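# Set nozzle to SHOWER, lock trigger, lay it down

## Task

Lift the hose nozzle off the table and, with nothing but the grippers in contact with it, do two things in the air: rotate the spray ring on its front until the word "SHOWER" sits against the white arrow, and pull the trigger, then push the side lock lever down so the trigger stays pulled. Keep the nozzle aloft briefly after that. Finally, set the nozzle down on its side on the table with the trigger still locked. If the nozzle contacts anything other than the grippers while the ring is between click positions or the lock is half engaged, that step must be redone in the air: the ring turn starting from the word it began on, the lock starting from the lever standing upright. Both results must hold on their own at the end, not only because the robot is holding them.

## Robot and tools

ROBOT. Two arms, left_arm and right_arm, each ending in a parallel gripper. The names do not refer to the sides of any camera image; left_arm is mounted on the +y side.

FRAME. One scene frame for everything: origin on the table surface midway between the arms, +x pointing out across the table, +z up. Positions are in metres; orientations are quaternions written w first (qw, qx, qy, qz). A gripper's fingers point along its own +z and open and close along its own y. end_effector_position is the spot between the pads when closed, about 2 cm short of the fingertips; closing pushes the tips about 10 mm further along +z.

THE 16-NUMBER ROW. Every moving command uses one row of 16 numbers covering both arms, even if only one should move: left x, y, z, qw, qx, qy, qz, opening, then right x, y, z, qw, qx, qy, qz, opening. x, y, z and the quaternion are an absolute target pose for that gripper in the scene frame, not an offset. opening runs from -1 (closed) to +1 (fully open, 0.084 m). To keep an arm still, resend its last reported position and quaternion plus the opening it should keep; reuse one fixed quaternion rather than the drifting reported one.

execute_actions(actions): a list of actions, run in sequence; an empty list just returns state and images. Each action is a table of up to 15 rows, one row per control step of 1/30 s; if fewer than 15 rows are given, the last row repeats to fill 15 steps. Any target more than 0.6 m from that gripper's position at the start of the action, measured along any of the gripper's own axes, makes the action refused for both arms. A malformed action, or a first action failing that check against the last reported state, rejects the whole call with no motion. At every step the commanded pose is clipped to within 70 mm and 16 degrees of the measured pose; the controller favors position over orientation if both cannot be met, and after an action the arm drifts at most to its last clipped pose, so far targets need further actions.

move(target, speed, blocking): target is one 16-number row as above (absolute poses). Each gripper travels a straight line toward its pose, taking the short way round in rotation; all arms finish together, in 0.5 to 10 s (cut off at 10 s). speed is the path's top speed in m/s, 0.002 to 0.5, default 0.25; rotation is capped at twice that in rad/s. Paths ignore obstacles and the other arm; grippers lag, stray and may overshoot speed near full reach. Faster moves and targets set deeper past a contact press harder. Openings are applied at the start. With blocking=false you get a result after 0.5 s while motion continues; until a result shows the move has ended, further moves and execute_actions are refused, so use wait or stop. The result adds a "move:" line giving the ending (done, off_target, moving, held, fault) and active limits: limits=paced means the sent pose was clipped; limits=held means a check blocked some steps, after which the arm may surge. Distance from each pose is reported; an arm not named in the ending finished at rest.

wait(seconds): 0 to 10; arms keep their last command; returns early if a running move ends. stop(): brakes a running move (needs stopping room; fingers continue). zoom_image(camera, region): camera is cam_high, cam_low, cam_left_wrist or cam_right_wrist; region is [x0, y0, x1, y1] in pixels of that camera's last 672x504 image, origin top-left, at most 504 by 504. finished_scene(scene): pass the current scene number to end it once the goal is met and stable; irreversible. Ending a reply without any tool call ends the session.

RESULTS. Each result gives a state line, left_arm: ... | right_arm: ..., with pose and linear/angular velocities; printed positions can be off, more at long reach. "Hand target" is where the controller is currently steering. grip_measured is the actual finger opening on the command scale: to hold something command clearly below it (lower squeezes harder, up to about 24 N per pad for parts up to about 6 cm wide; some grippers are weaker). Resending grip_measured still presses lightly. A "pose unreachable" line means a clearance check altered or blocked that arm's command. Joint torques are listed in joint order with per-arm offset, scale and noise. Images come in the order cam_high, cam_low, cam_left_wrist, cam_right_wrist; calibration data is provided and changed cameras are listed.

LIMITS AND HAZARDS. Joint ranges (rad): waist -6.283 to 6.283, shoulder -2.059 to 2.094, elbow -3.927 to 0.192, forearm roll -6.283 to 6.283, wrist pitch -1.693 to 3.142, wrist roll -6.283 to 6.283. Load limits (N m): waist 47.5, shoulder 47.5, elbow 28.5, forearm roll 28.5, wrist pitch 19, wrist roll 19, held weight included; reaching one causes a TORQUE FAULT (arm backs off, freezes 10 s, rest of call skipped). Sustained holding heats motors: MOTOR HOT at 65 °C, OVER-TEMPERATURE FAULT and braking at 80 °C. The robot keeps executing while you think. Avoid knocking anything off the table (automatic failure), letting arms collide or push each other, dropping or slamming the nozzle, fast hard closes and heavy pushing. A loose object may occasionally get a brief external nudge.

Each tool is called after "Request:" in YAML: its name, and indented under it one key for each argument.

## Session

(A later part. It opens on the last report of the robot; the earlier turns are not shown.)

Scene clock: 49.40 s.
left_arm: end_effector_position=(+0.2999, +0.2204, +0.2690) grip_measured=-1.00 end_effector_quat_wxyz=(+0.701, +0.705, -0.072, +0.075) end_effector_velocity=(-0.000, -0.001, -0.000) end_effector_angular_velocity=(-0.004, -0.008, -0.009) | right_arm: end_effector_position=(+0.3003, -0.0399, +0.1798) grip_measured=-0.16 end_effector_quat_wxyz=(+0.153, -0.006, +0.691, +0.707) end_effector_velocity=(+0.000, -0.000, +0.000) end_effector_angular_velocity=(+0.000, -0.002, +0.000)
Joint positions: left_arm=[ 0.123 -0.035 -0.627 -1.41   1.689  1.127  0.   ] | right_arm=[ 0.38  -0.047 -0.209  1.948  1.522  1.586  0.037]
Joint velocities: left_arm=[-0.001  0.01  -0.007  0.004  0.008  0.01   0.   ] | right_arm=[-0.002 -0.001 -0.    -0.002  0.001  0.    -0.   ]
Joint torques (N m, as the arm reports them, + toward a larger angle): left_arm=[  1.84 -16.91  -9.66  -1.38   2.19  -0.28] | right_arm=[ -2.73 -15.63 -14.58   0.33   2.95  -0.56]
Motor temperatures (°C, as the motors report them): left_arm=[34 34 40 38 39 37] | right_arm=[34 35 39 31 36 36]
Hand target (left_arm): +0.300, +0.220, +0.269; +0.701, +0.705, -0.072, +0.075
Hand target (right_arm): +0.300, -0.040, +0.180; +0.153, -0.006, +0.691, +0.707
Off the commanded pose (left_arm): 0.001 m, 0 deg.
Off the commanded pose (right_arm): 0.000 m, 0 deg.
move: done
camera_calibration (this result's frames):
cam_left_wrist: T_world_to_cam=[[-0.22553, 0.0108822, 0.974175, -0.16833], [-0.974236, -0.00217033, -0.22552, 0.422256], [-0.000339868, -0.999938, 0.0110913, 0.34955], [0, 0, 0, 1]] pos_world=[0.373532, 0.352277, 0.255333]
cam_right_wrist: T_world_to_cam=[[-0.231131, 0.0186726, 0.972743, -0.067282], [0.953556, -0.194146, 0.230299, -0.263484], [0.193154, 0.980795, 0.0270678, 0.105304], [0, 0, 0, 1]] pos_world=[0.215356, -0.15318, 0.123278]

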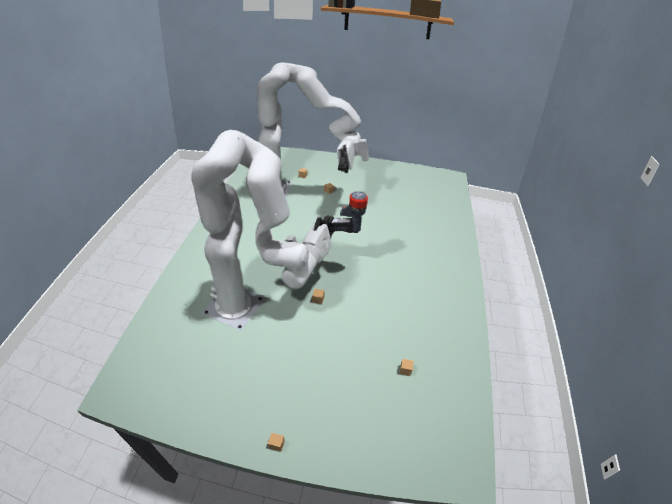

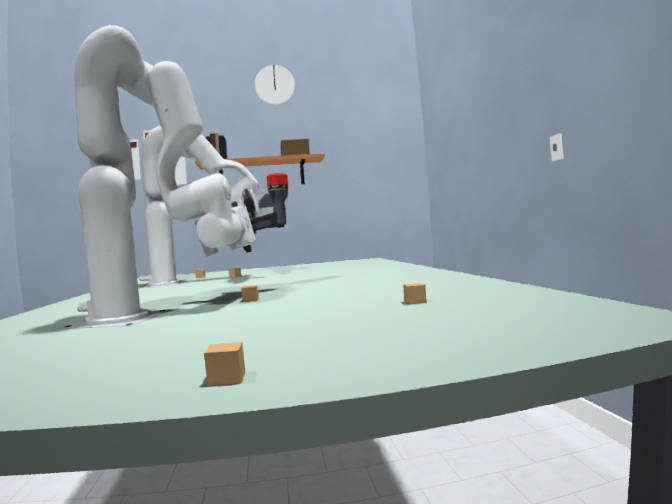

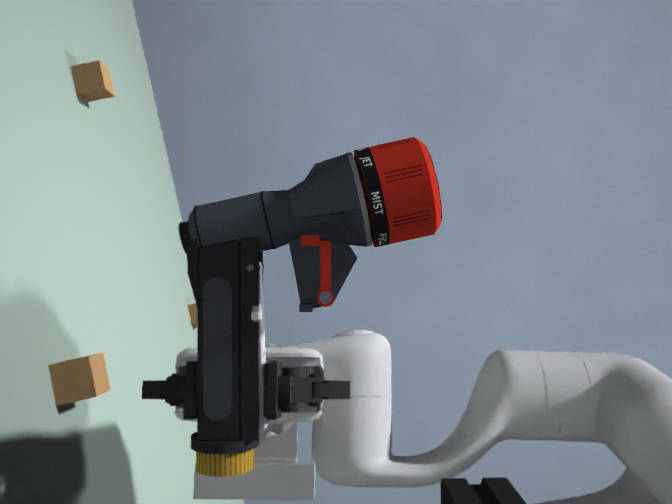

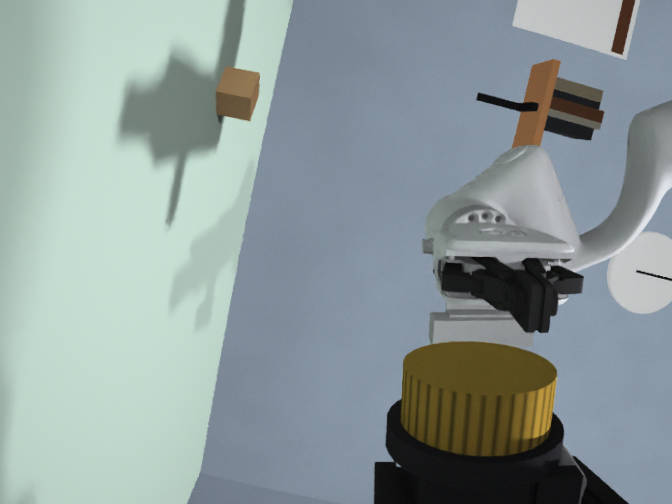

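Request:
move:
  target: [0.353,0.03,0.268,0.7032,0.7032,-0.0739,0.0739,-1, 0.3,-0.04,0.18,0.1529,-0.0061,0.6903,0.7071,-1]
  speed: 0.12

Request:
move:
  target: [0.353,-0.001,0.268,0.7032,0.7032,-0.0739,0.0739,-1, 0.3,-0.04,0.18,0.1529,-0.0061,0.6903,0.7071,-1]
  speed: 0.02

Scene clock: 53.97 s.
left_arm: end_effector_position=(+0.3528, +0.0304, +0.2684) grip_measured=-1.00 end_effector_quat_wxyz=(+0.704, +0.703, -0.074, +0.074) end_effector_velocity=(+0.001, -0.002, -0.000) end_effector_angular_velocity=(-0.000, -0.000, +0.001) | right_arm: end_effector_position=(+0.3000, -0.0400, +0.1800) grip_measured=-0.16 end_effector_quat_wxyz=(+0.153, -0.006, +0.690, +0.707) end_effector_velocity=(-0.000, -0.000, -0.001) end_effector_angular_velocity=(-0.000, +0.002, -0.000)
Joint positions: left_arm=[-0.415  0.172 -0.877 -1.829  1.358  1.103  0.   ] | right_arm=[ 0.38  -0.049 -0.207  1.948  1.523  1.587  0.037]
Joint velocities: left_arm=[-0.003  0.005 -0.006 -0.003 -0.002 -0.     0.   ] | right_arm=[-0.     0.001  0.001  0.     0.     0.     0.   ]
Joint torques (N m, as the arm reports them, + toward a larger angle): left_arm=[  1.72 -22.53 -10.65  -0.98   2.08  -0.38] | right_arm=[ -2.78 -15.99 -14.29   0.01   2.99  -0.28]
Motor temperatures (°C, as the motors report them): left_arm=[34 34 40 38 39 37] | right_arm=[34 35 39 31 36 36]
Hand target (left_arm): +0.353, +0.030, +0.268; +0.704, +0.703, -0.074, +0.074
Hand target (right_arm): +0.300, -0.040, +0.180; +0.153, -0.006, +0.690, +0.707
Off the commanded pose (left_arm): 0.001 m, 0 deg.
Off the commanded pose (right_arm): 0.000 m, 0 deg.
move: done
camera_calibration (this result's frames):
cam_left_wrist: T_world_to_cam=[[-0.226091, 0.0179719, 0.97394, -0.153685], [-0.974089, 0.00176455, -0.226158, 0.473266], [-0.00578306, -0.999837, 0.0171073, 0.159923], [0, 0, 0, 1]] pos_world=[0.427181, 0.161824, 0.253977]
cam_right_wrist: T_world_to_cam=[[-0.230876, 0.0180644, 0.972815, -0.0677103], [0.953616, -0.194292, 0.229928, -0.263195], [0.193164, 0.980777, 0.027631, 0.105387], [0, 0, 0, 1]] pos_world=[0.214997, -0.153274, 0.123474]

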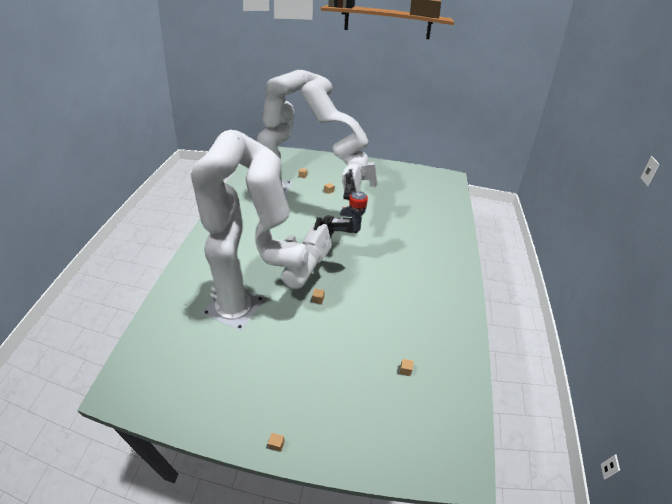

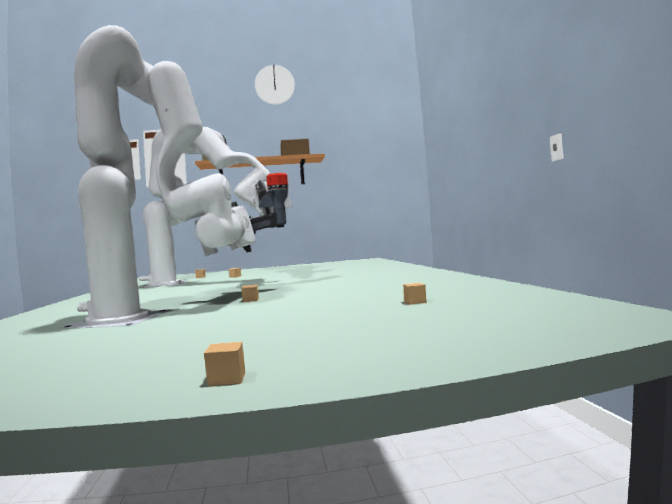

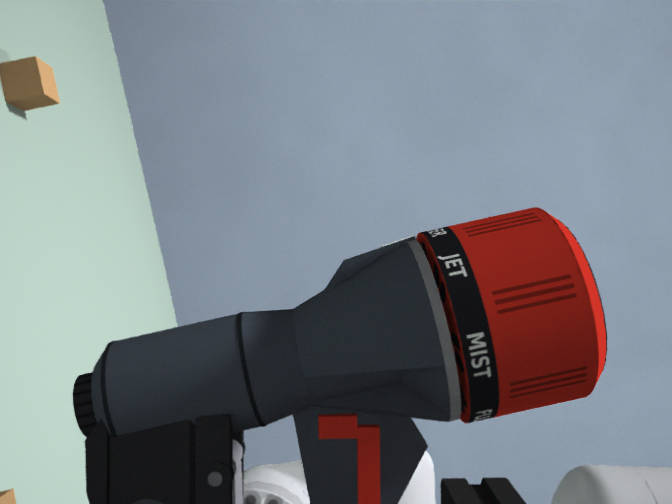

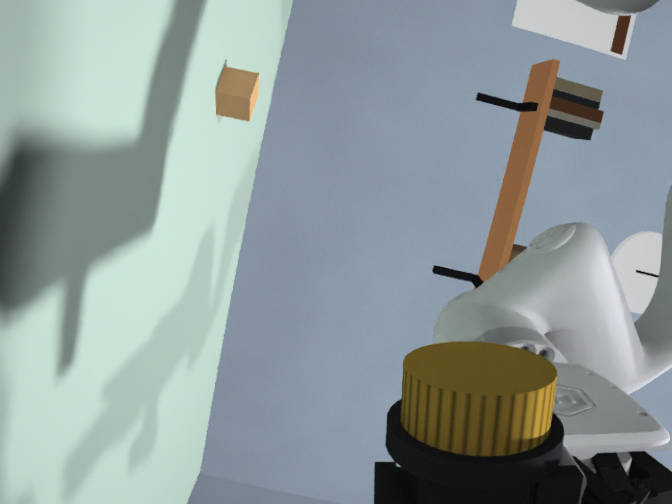

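Scene clock: 55.87 s.
left_arm: end_effector_position=(+0.3530, -0.0008, +0.2681) grip_measured=-1.00 end_effector_quat_wxyz=(+0.703, +0.703, -0.074, +0.074) end_effector_velocity=(+0.001, -0.001, -0.000) end_effector_angular_velocity=(+0.001, -0.000, +0.002) | right_arm: end_effector_position=(+0.3000, -0.0400, +0.1800) grip_measured=-0.16 end_effector_quat_wxyz=(+0.153, -0.006, +0.690, +0.707) end_effector_velocity=(+0.000, +0.000, +0.000) end_effector_angular_velocity=(+0.000, -0.001, +0.000)
Joint positions: left_arm=[-0.49   0.206 -0.923 -1.886  1.307  1.105  0.   ] | right_arm=[ 0.38  -0.049 -0.207  1.948  1.523  1.587  0.037]
Joint velocities: left_arm=[-0.003  0.002 -0.003 -0.003 -0.004  0.     0.   ] | right_arm=[-0.    -0.    -0.001 -0.    -0.    -0.    -0.   ]
Joint torques (N m, as the arm reports them, + toward a larger angle): left_arm=[  1.72 -23.33 -10.68  -0.96   2.07  -0.31] | right_arm=[ -2.1  -16.03 -14.6    0.54   2.91  -0.37]
Motor temperatures (°C, as the motors report them): left_arm=[34 34 40 38 39 37] | right_arm=[34 35 39 31 36 36]
Hand target (left_arm): +0.353, -0.001, +0.268; +0.703, +0.703, -0.074, +0.074
Hand target (right_arm): +0.300, -0.040, +0.180; +0.153, -0.006, +0.690, +0.707
Off the commanded pose (left_arm): 0.000 m, 0 deg.
Off the commanded pose (right_arm): 0.000 m, 0 deg.
move: done
camera_calibration (this result's frames):
cam_left_wrist: T_world_to_cam=[[-0.226127, 0.0173392, 0.973943, -0.152741], [-0.974079, 0.0022529, -0.226199, 0.473396], [-0.0061163, -0.999847, 0.0163803, 0.129051], [0, 0, 0, 1]] pos_world=[0.427376, 0.130614, 0.253729]
cam_right_wrist: T_world_to_cam=[[-0.230877, 0.0180629, 0.972815, -0.0677118], [0.953616, -0.194291, 0.229928, -0.263195], [0.193163, 0.980778, 0.0276322, 0.105386], [0, 0, 0, 1]] pos_world=[0.214997, -0.153273, 0.123475]

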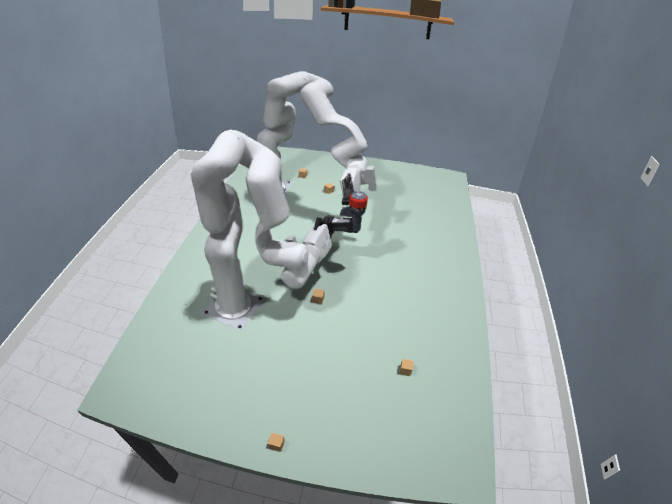

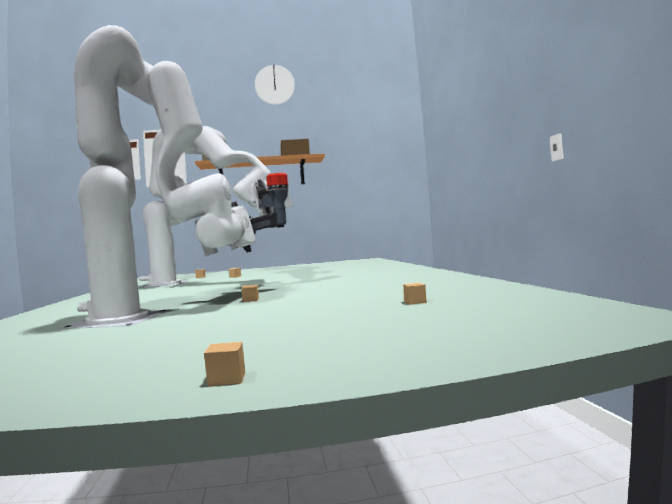

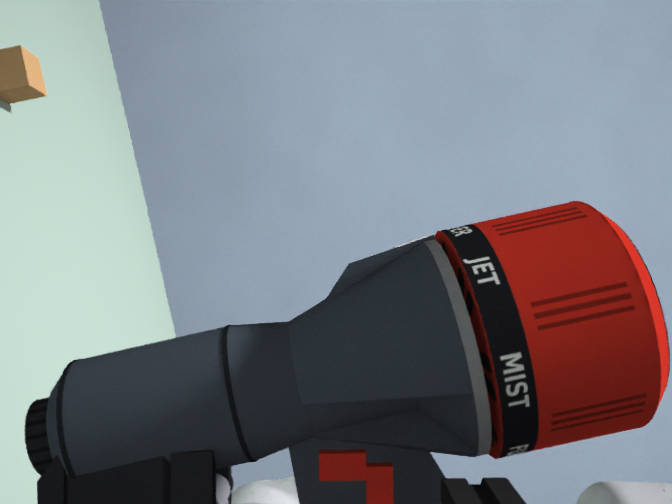

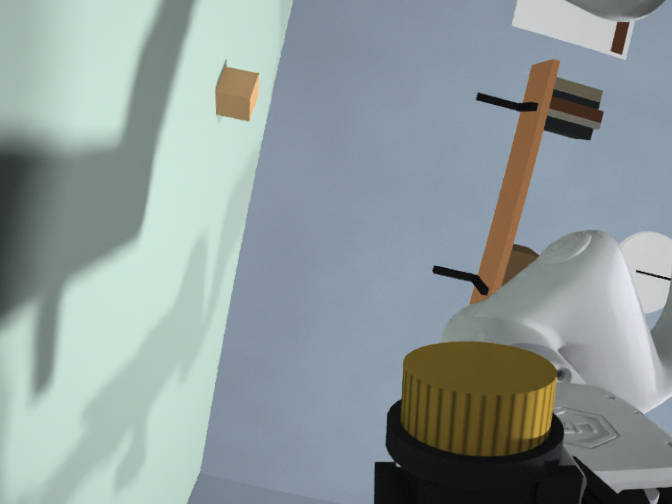

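Request:
move:
  target: [0.358,-0.001,0.258,0.6984,0.6984,0.1106,-0.1106,-1, 0.3,-0.04,0.18,0.1529,-0.0061,0.6903,0.7071,-1]
  speed: 0.2

Request:
move:
  target: [0.362,-0.001,0.252,0.646,0.646,0.2876,-0.2876,-1, 0.3,-0.04,0.18,0.1529,-0.0061,0.6903,0.7071,-1]
  speed: 0.2

Request:
move:
  target: [0.363,-0.001,0.245,0.5495,0.5495,0.445,-0.445,-1, 0.3,-0.04,0.18,0.1529,-0.0061,0.6903,0.7071,-1]
  speed: 0.2

Scene clock: 59.00 s.
left_arm: end_effector_position=(+0.3580, -0.0010, +0.2581) grip_measured=-1.00 end_effector_quat_wxyz=(+0.699, +0.698, +0.110, -0.110) end_effector_velocity=(+0.001, +0.001, -0.000) end_effector_angular_velocity=(+0.002, +0.012, +0.002) | right_arm: end_effector_position=(+0.3000, -0.0400, +0.1800) grip_measured=-0.16 end_effector_quat_wxyz=(+0.153, -0.006, +0.690, +0.707) end_effector_velocity=(+0.000, +0.000, +0.000) end_effector_angular_velocity=(+0.000, -0.001, -0.000)
Joint positions: left_arm=[-0.485  0.241 -0.941 -1.886  1.316  0.6    0.   ] | right_arm=[ 0.38  -0.049 -0.207  1.948  1.523  1.587  0.037]
Joint velocities: left_arm=[ 0.002  0.001 -0.001  0.002 -0.001 -0.012  0.   ] | right_arm=[-0.    -0.    -0.001  0.    -0.    -0.    -0.   ]
Joint torques (N m, as the arm reports them, + toward a larger angle): left_arm=[  1.6  -23.35 -10.33  -0.86   1.95  -0.48] | right_arm=[ -2.57 -16.43 -15.4    0.49   3.36  -0.4 ]
Motor temperatures (°C, as the motors report them): left_arm=[34 34 40 38 39 37] | right_arm=[34 35 39 31 36 36]
Hand target (left_arm): +0.358, -0.001, +0.258; +0.698, +0.698, +0.111, -0.111
Hand target (right_arm): +0.300, -0.040, +0.180; +0.153, -0.006, +0.690, +0.707
Off the commanded pose (left_arm): 0.000 m, 0 deg.
Off the commanded pose (right_arm): 0.000 m, 0 deg.
move: done
camera_calibration (this result's frames):
cam_left_wrist: T_world_to_cam=[[0.289881, 0.0173478, 0.956906, -0.322199], [-0.957058, 0.00223183, 0.289886, 0.336765], [0.00289324, -0.999847, 0.0172498, 0.125554], [0, 0, 0, 1]] pos_world=[0.41534, 0.130373, 0.208525]
cam_right_wrist: T_world_to_cam=[[-0.230875, 0.0180575, 0.972816, -0.0677133], [0.953619, -0.194281, 0.229925, -0.263189], [0.193152, 0.98078, 0.0276346, 0.105388], [0, 0, 0, 1]] pos_world=[0.214993, -0.153273, 0.123474]

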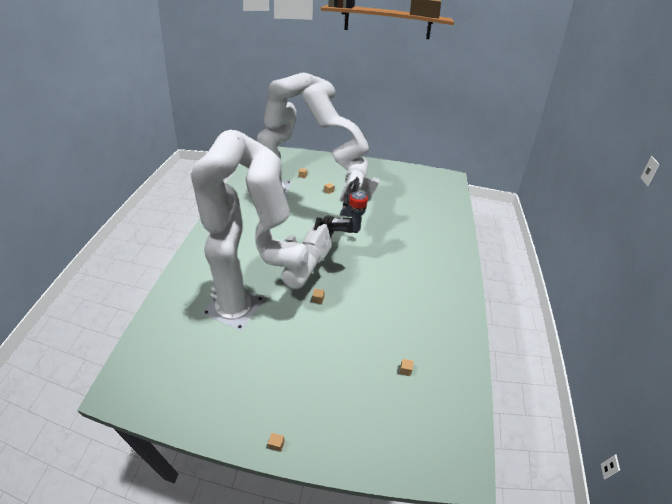

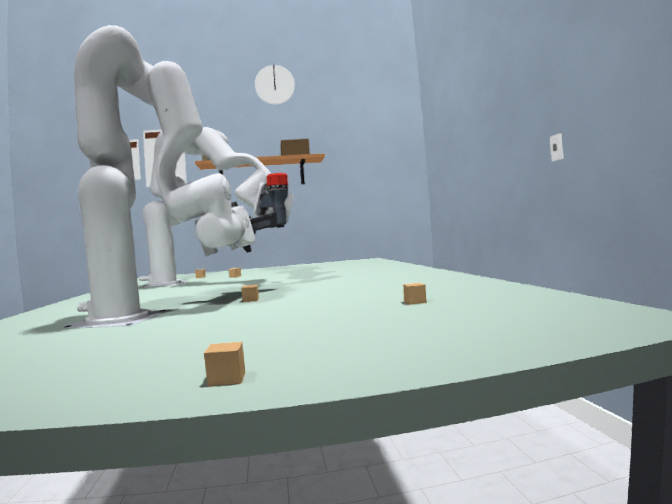

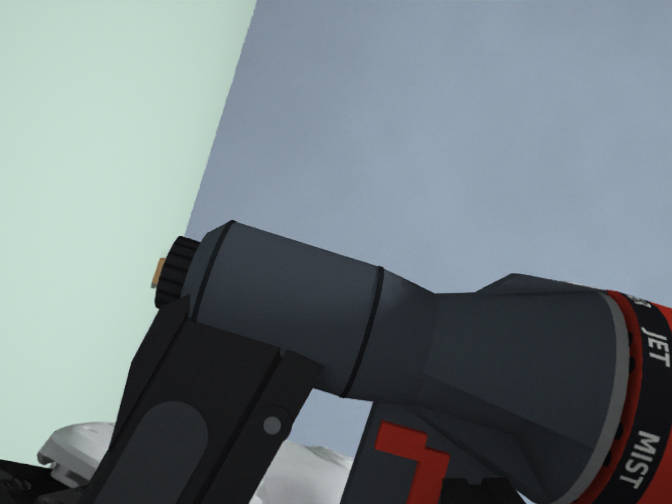

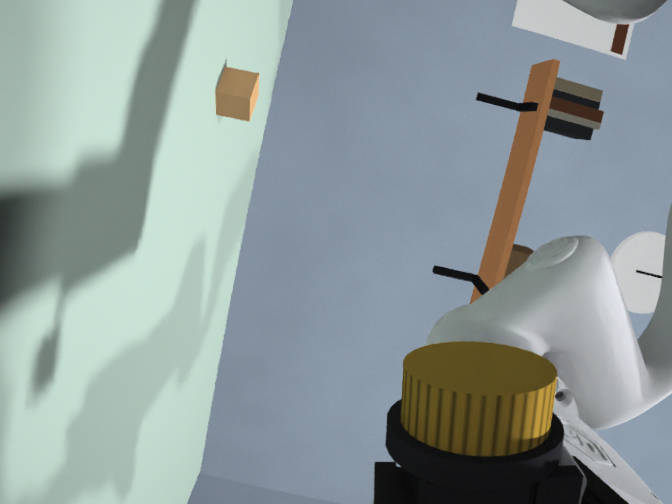

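Scene clock: 60.80 s.
left_arm: end_effector_position=(+0.3620, -0.0010, +0.2520) grip_measured=-1.00 end_effector_quat_wxyz=(+0.646, +0.646, +0.287, -0.287) end_effector_velocity=(+0.001, +0.001, -0.000) end_effector_angular_velocity=(+0.001, +0.012, +0.000) | right_arm: end_effector_position=(+0.3000, -0.0400, +0.1800) grip_measured=-0.16 end_effector_quat_wxyz=(+0.153, -0.006, +0.690, +0.707) end_effector_velocity=(-0.000, -0.000, +0.000) end_effector_angular_velocity=(-0.000, -0.000, +0.000)
Joint positions: left_arm=[-0.48   0.265 -0.955 -1.885  1.322  0.085  0.   ] | right_arm=[ 0.38  -0.049 -0.207  1.948  1.523  1.587  0.037]
Joint velocities: left_arm=[ 0.002  0.001 -0.001  0.002 -0.    -0.013  0.   ] | right_arm=[-0.    -0.001  0.001 -0.    -0.     0.    -0.   ]
Joint torques (N m, as the arm reports them, + toward a larger angle): left_arm=[  1.33 -23.73 -10.15  -0.69   2.11  -0.44] | right_arm=[ -2.27 -16.36 -15.1    0.71   3.21  -0.35]
Motor temperatures (°C, as the motors report them): left_arm=[34 34 40 38 39 37] | right_arm=[34 35 39 31 36 36]
Hand target (left_arm): +0.362, -0.001, +0.252; +0.646, +0.646, +0.288, -0.288
Hand target (right_arm): +0.300, -0.040, +0.180; +0.153, -0.006, +0.690, +0.707
Off the commanded pose (left_arm): 0.000 m, 0 deg.
Off the commanded pose (right_arm): 0.000 m, 0 deg.
move: done
camera_calibration (this result's frames):
cam_left_wrist: T_world_to_cam=[[0.72951, 0.0173779, 0.683749, -0.407896], [-0.683879, 0.00227619, 0.729591, 0.132629], [0.0111224, -0.999846, 0.0135449, 0.123608], [0, 0, 0, 1]] pos_world=[0.386892, 0.130375, 0.18046]
cam_right_wrist: T_world_to_cam=[[-0.230888, 0.0180483, 0.972813, -0.0677138], [0.953616, -0.194282, 0.229936, -0.263194], [0.19315, 0.98078, 0.0276463, 0.105385], [0, 0, 0, 1]] pos_world=[0.214996, -0.153271, 0.123477]

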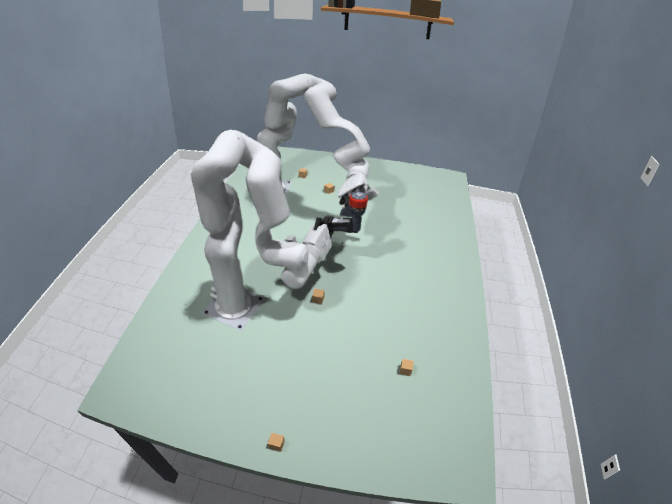

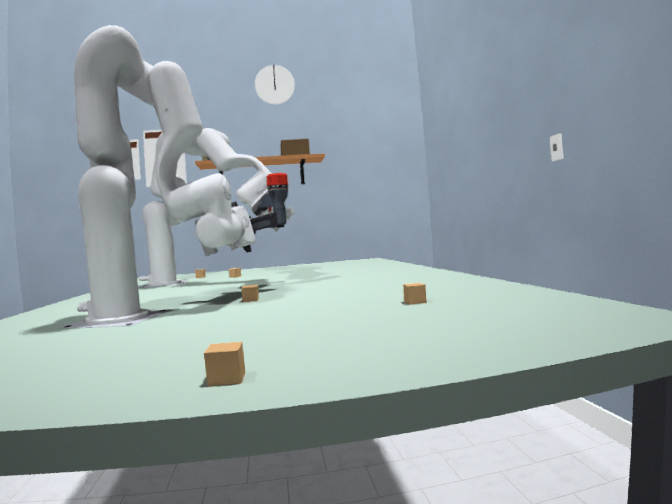

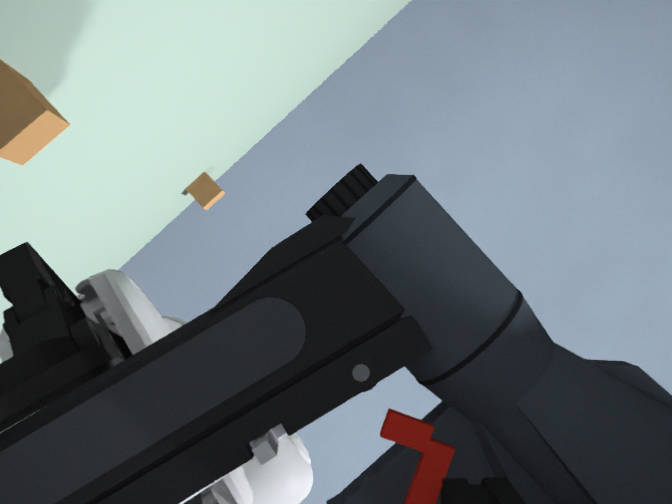

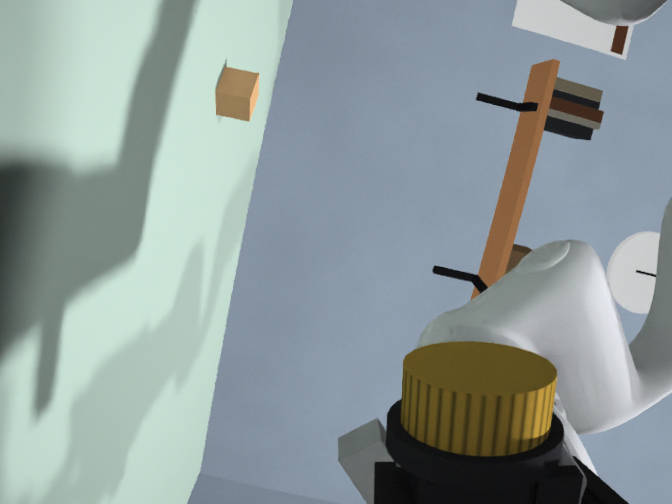

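Scene clock: 62.60 s.
left_arm: end_effector_position=(+0.3630, -0.0010, +0.2450) grip_measured=-1.00 end_effector_quat_wxyz=(+0.550, +0.550, +0.445, -0.445) end_effector_velocity=(+0.001, +0.001, -0.000) end_effector_angular_velocity=(+0.001, +0.012, +0.001) | right_arm: end_effector_position=(+0.3000, -0.0400, +0.1800) grip_measured=-0.16 end_effector_quat_wxyz=(+0.153, -0.006, +0.690, +0.707) end_effector_velocity=(-0.000, -0.000, -0.000) end_effector_angular_velocity=(-0.000, -0.000, +0.000)
Joint positions: left_arm=[-0.478  0.284 -0.959 -1.887  1.327 -0.425  0.   ] | right_arm=[ 0.38  -0.049 -0.207  1.948  1.523  1.587  0.037]
Joint velocities: left_arm=[ 0.002  0.    -0.001  0.002 -0.    -0.012  0.   ] | right_arm=[-0. -0.  0. -0. -0. -0. -0.]
Joint torques (N m, as the arm reports them, + toward a larger angle): left_arm=[  1.4  -24.09  -9.96  -0.64   2.24  -0.31] | right_arm=[ -2.9  -16.46 -15.59   0.7    3.22  -0.44]
Motor temperatures (°C, as the motors report them): left_arm=[34 34 40 38 39 37] | right_arm=[34 35 39 31 37 36]
Hand target (left_arm): +0.363, -0.001, +0.245; +0.550, +0.550, +0.445, -0.445
Hand target (right_arm): +0.300, -0.040, +0.180; +0.153, -0.006, +0.690, +0.707
Off the commanded pose (left_arm): 0.000 m, 0 deg.
Off the commanded pose (right_arm): 0.000 m, 0 deg.
move: done
camera_calibration (this result's frames):
cam_left_wrist: T_world_to_cam=[[0.973674, 0.0173279, 0.227287, -0.380625], [-0.22736, 0.00234167, 0.973808, -0.087132], [0.0163418, -0.999847, 0.00621971, 0.123591], [0, 0, 0, 1]] pos_world=[0.348774, 0.130372, 0.170592]
cam_right_wrist: T_world_to_cam=[[-0.230898, 0.0180432, 0.972811, -0.0677137], [0.953614, -0.194284, 0.229945, -0.263198], [0.193151, 0.980779, 0.0276535, 0.105382], [0, 0, 0, 1]] pos_world=[0.215, -0.15327, 0.123479]

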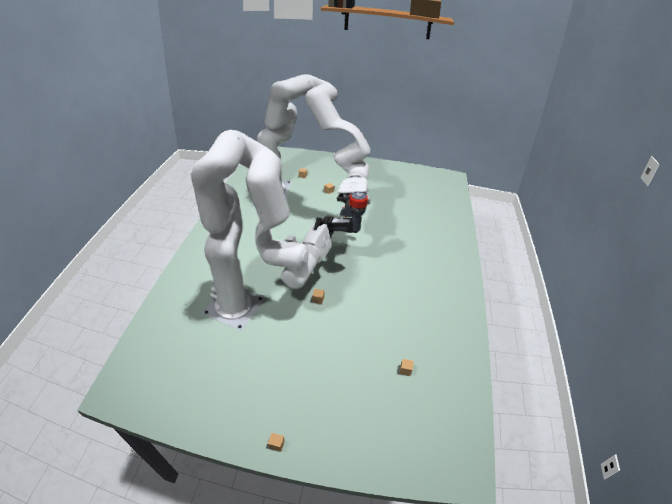

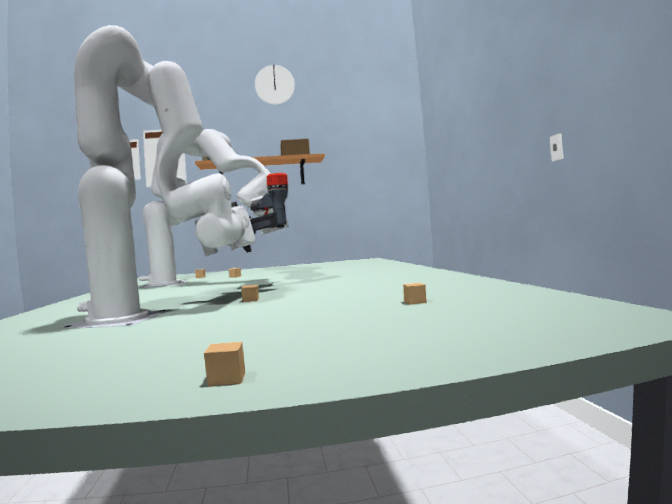

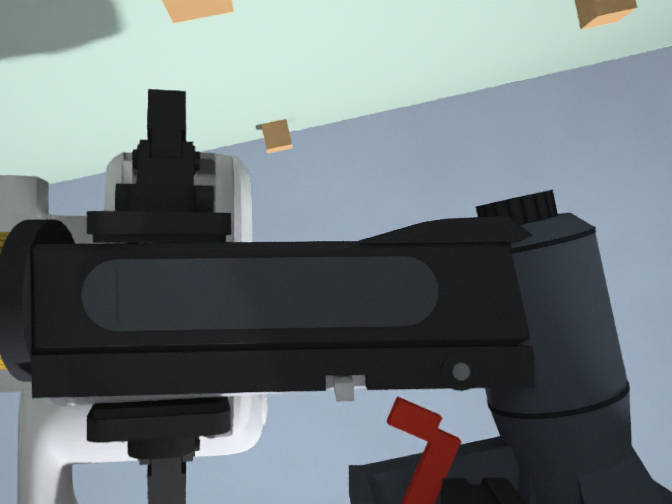

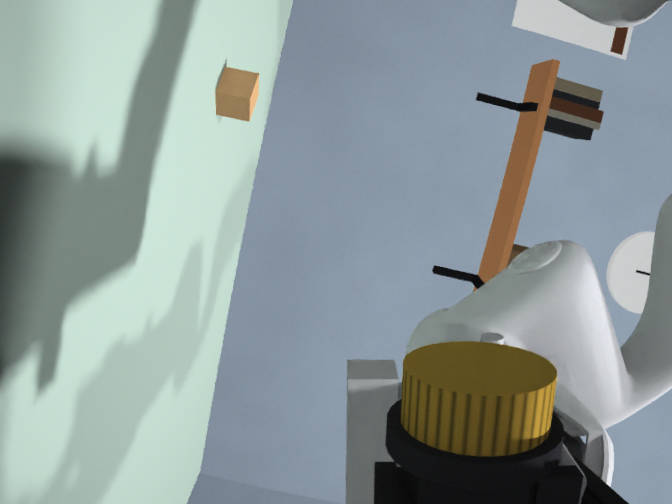

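Request:
move:
  target: [0.359,-0.001,0.238,0.4639,0.4639,0.5337,-0.5337,-1, 0.3,-0.04,0.18,0.1529,-0.0061,0.6903,0.7071,-1]
  speed: 0.1

Scene clock: 65.57 s.
left_arm: end_effector_position=(+0.3591, -0.0010, +0.2381) grip_measured=-1.00 end_effector_quat_wxyz=(+0.464, +0.464, +0.533, -0.533) end_effector_velocity=(+0.000, +0.000, -0.000) end_effector_angular_velocity=(+0.000, +0.012, +0.000) | right_arm: end_effector_position=(+0.2999, -0.0400, +0.1800) grip_measured=-0.16 end_effector_quat_wxyz=(+0.153, -0.006, +0.690, +0.707) end_effector_velocity=(+0.000, +0.000, -0.000) end_effector_angular_velocity=(+0.000, +0.000, -0.000)
Joint positions: left_arm=[-0.481  0.29  -0.946 -1.893  1.332 -0.755  0.   ] | right_arm=[ 0.38  -0.049 -0.207  1.948  1.523  1.587  0.037]
Joint velocities: left_arm=[ 0.     0.    -0.     0.     0.    -0.013  0.   ] | right_arm=[ 0.     0.001 -0.001  0.     0.    -0.    -0.   ]
Joint torques (N m, as the arm reports them, + toward a larger angle): left_arm=[  1.   -23.89  -9.85  -0.62   2.41  -0.39] | right_arm=[ -3.13 -16.33 -15.53   0.62   2.92  -0.19]
Motor temperatures (°C, as the motors report them): left_arm=[34 35 40 38 39 37] | right_arm=[34 35 39 31 37 36]
Hand target (left_arm): +0.359, -0.001, +0.238; +0.464, +0.464, +0.534, -0.534
Hand target (right_arm): +0.300, -0.040, +0.180; +0.153, -0.006, +0.690, +0.707
Off the commanded pose (left_arm): 0.000 m, 0 deg.
Off the commanded pose (right_arm): 0.000 m, 0 deg.
move: done
camera_calibration (this result's frames):
cam_left_wrist: T_world_to_cam=[[0.992712, 0.0173651, -0.11925, -0.29957], [0.119227, 0.00238872, 0.992864, -0.210261], [0.017526, -0.999846, 0.000300928, 0.124707], [0, 0, 0, 1]] pos_world=[0.32027, 0.130392, 0.173]
cam_right_wrist: T_world_to_cam=[[-0.230762, 0.01809, 0.972842, -0.067723], [0.953666, -0.194172, 0.229824, -0.263108], [0.193056, 0.980801, 0.0275558, 0.10544], [0, 0, 0, 1]] pos_world=[0.214933, -0.153279, 0.123447]

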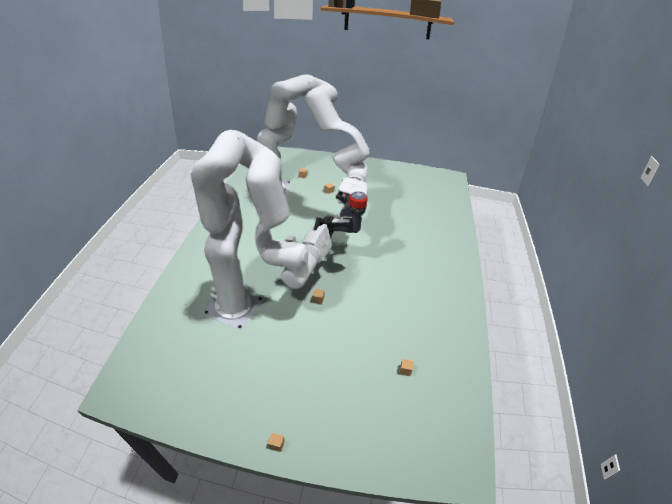

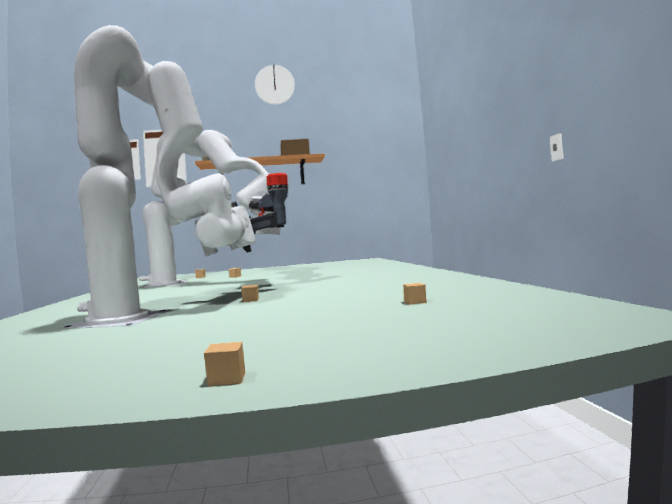

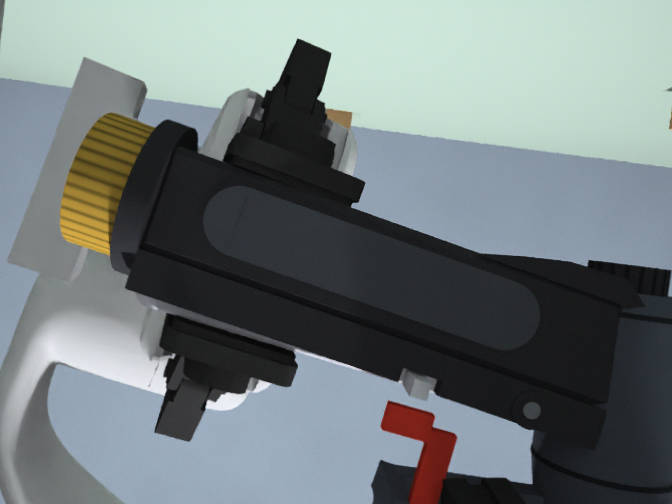

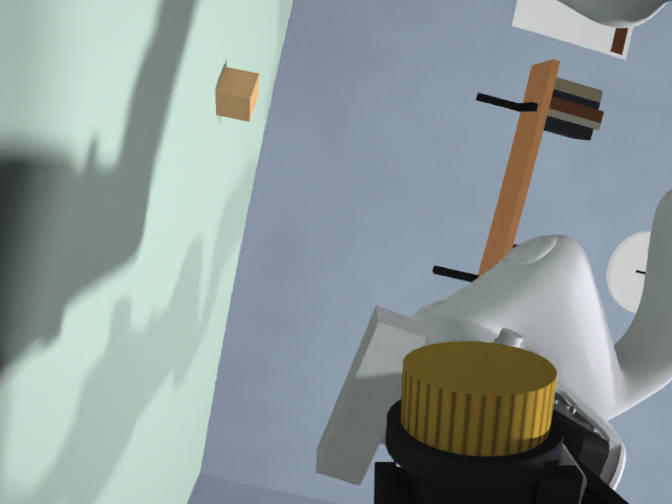

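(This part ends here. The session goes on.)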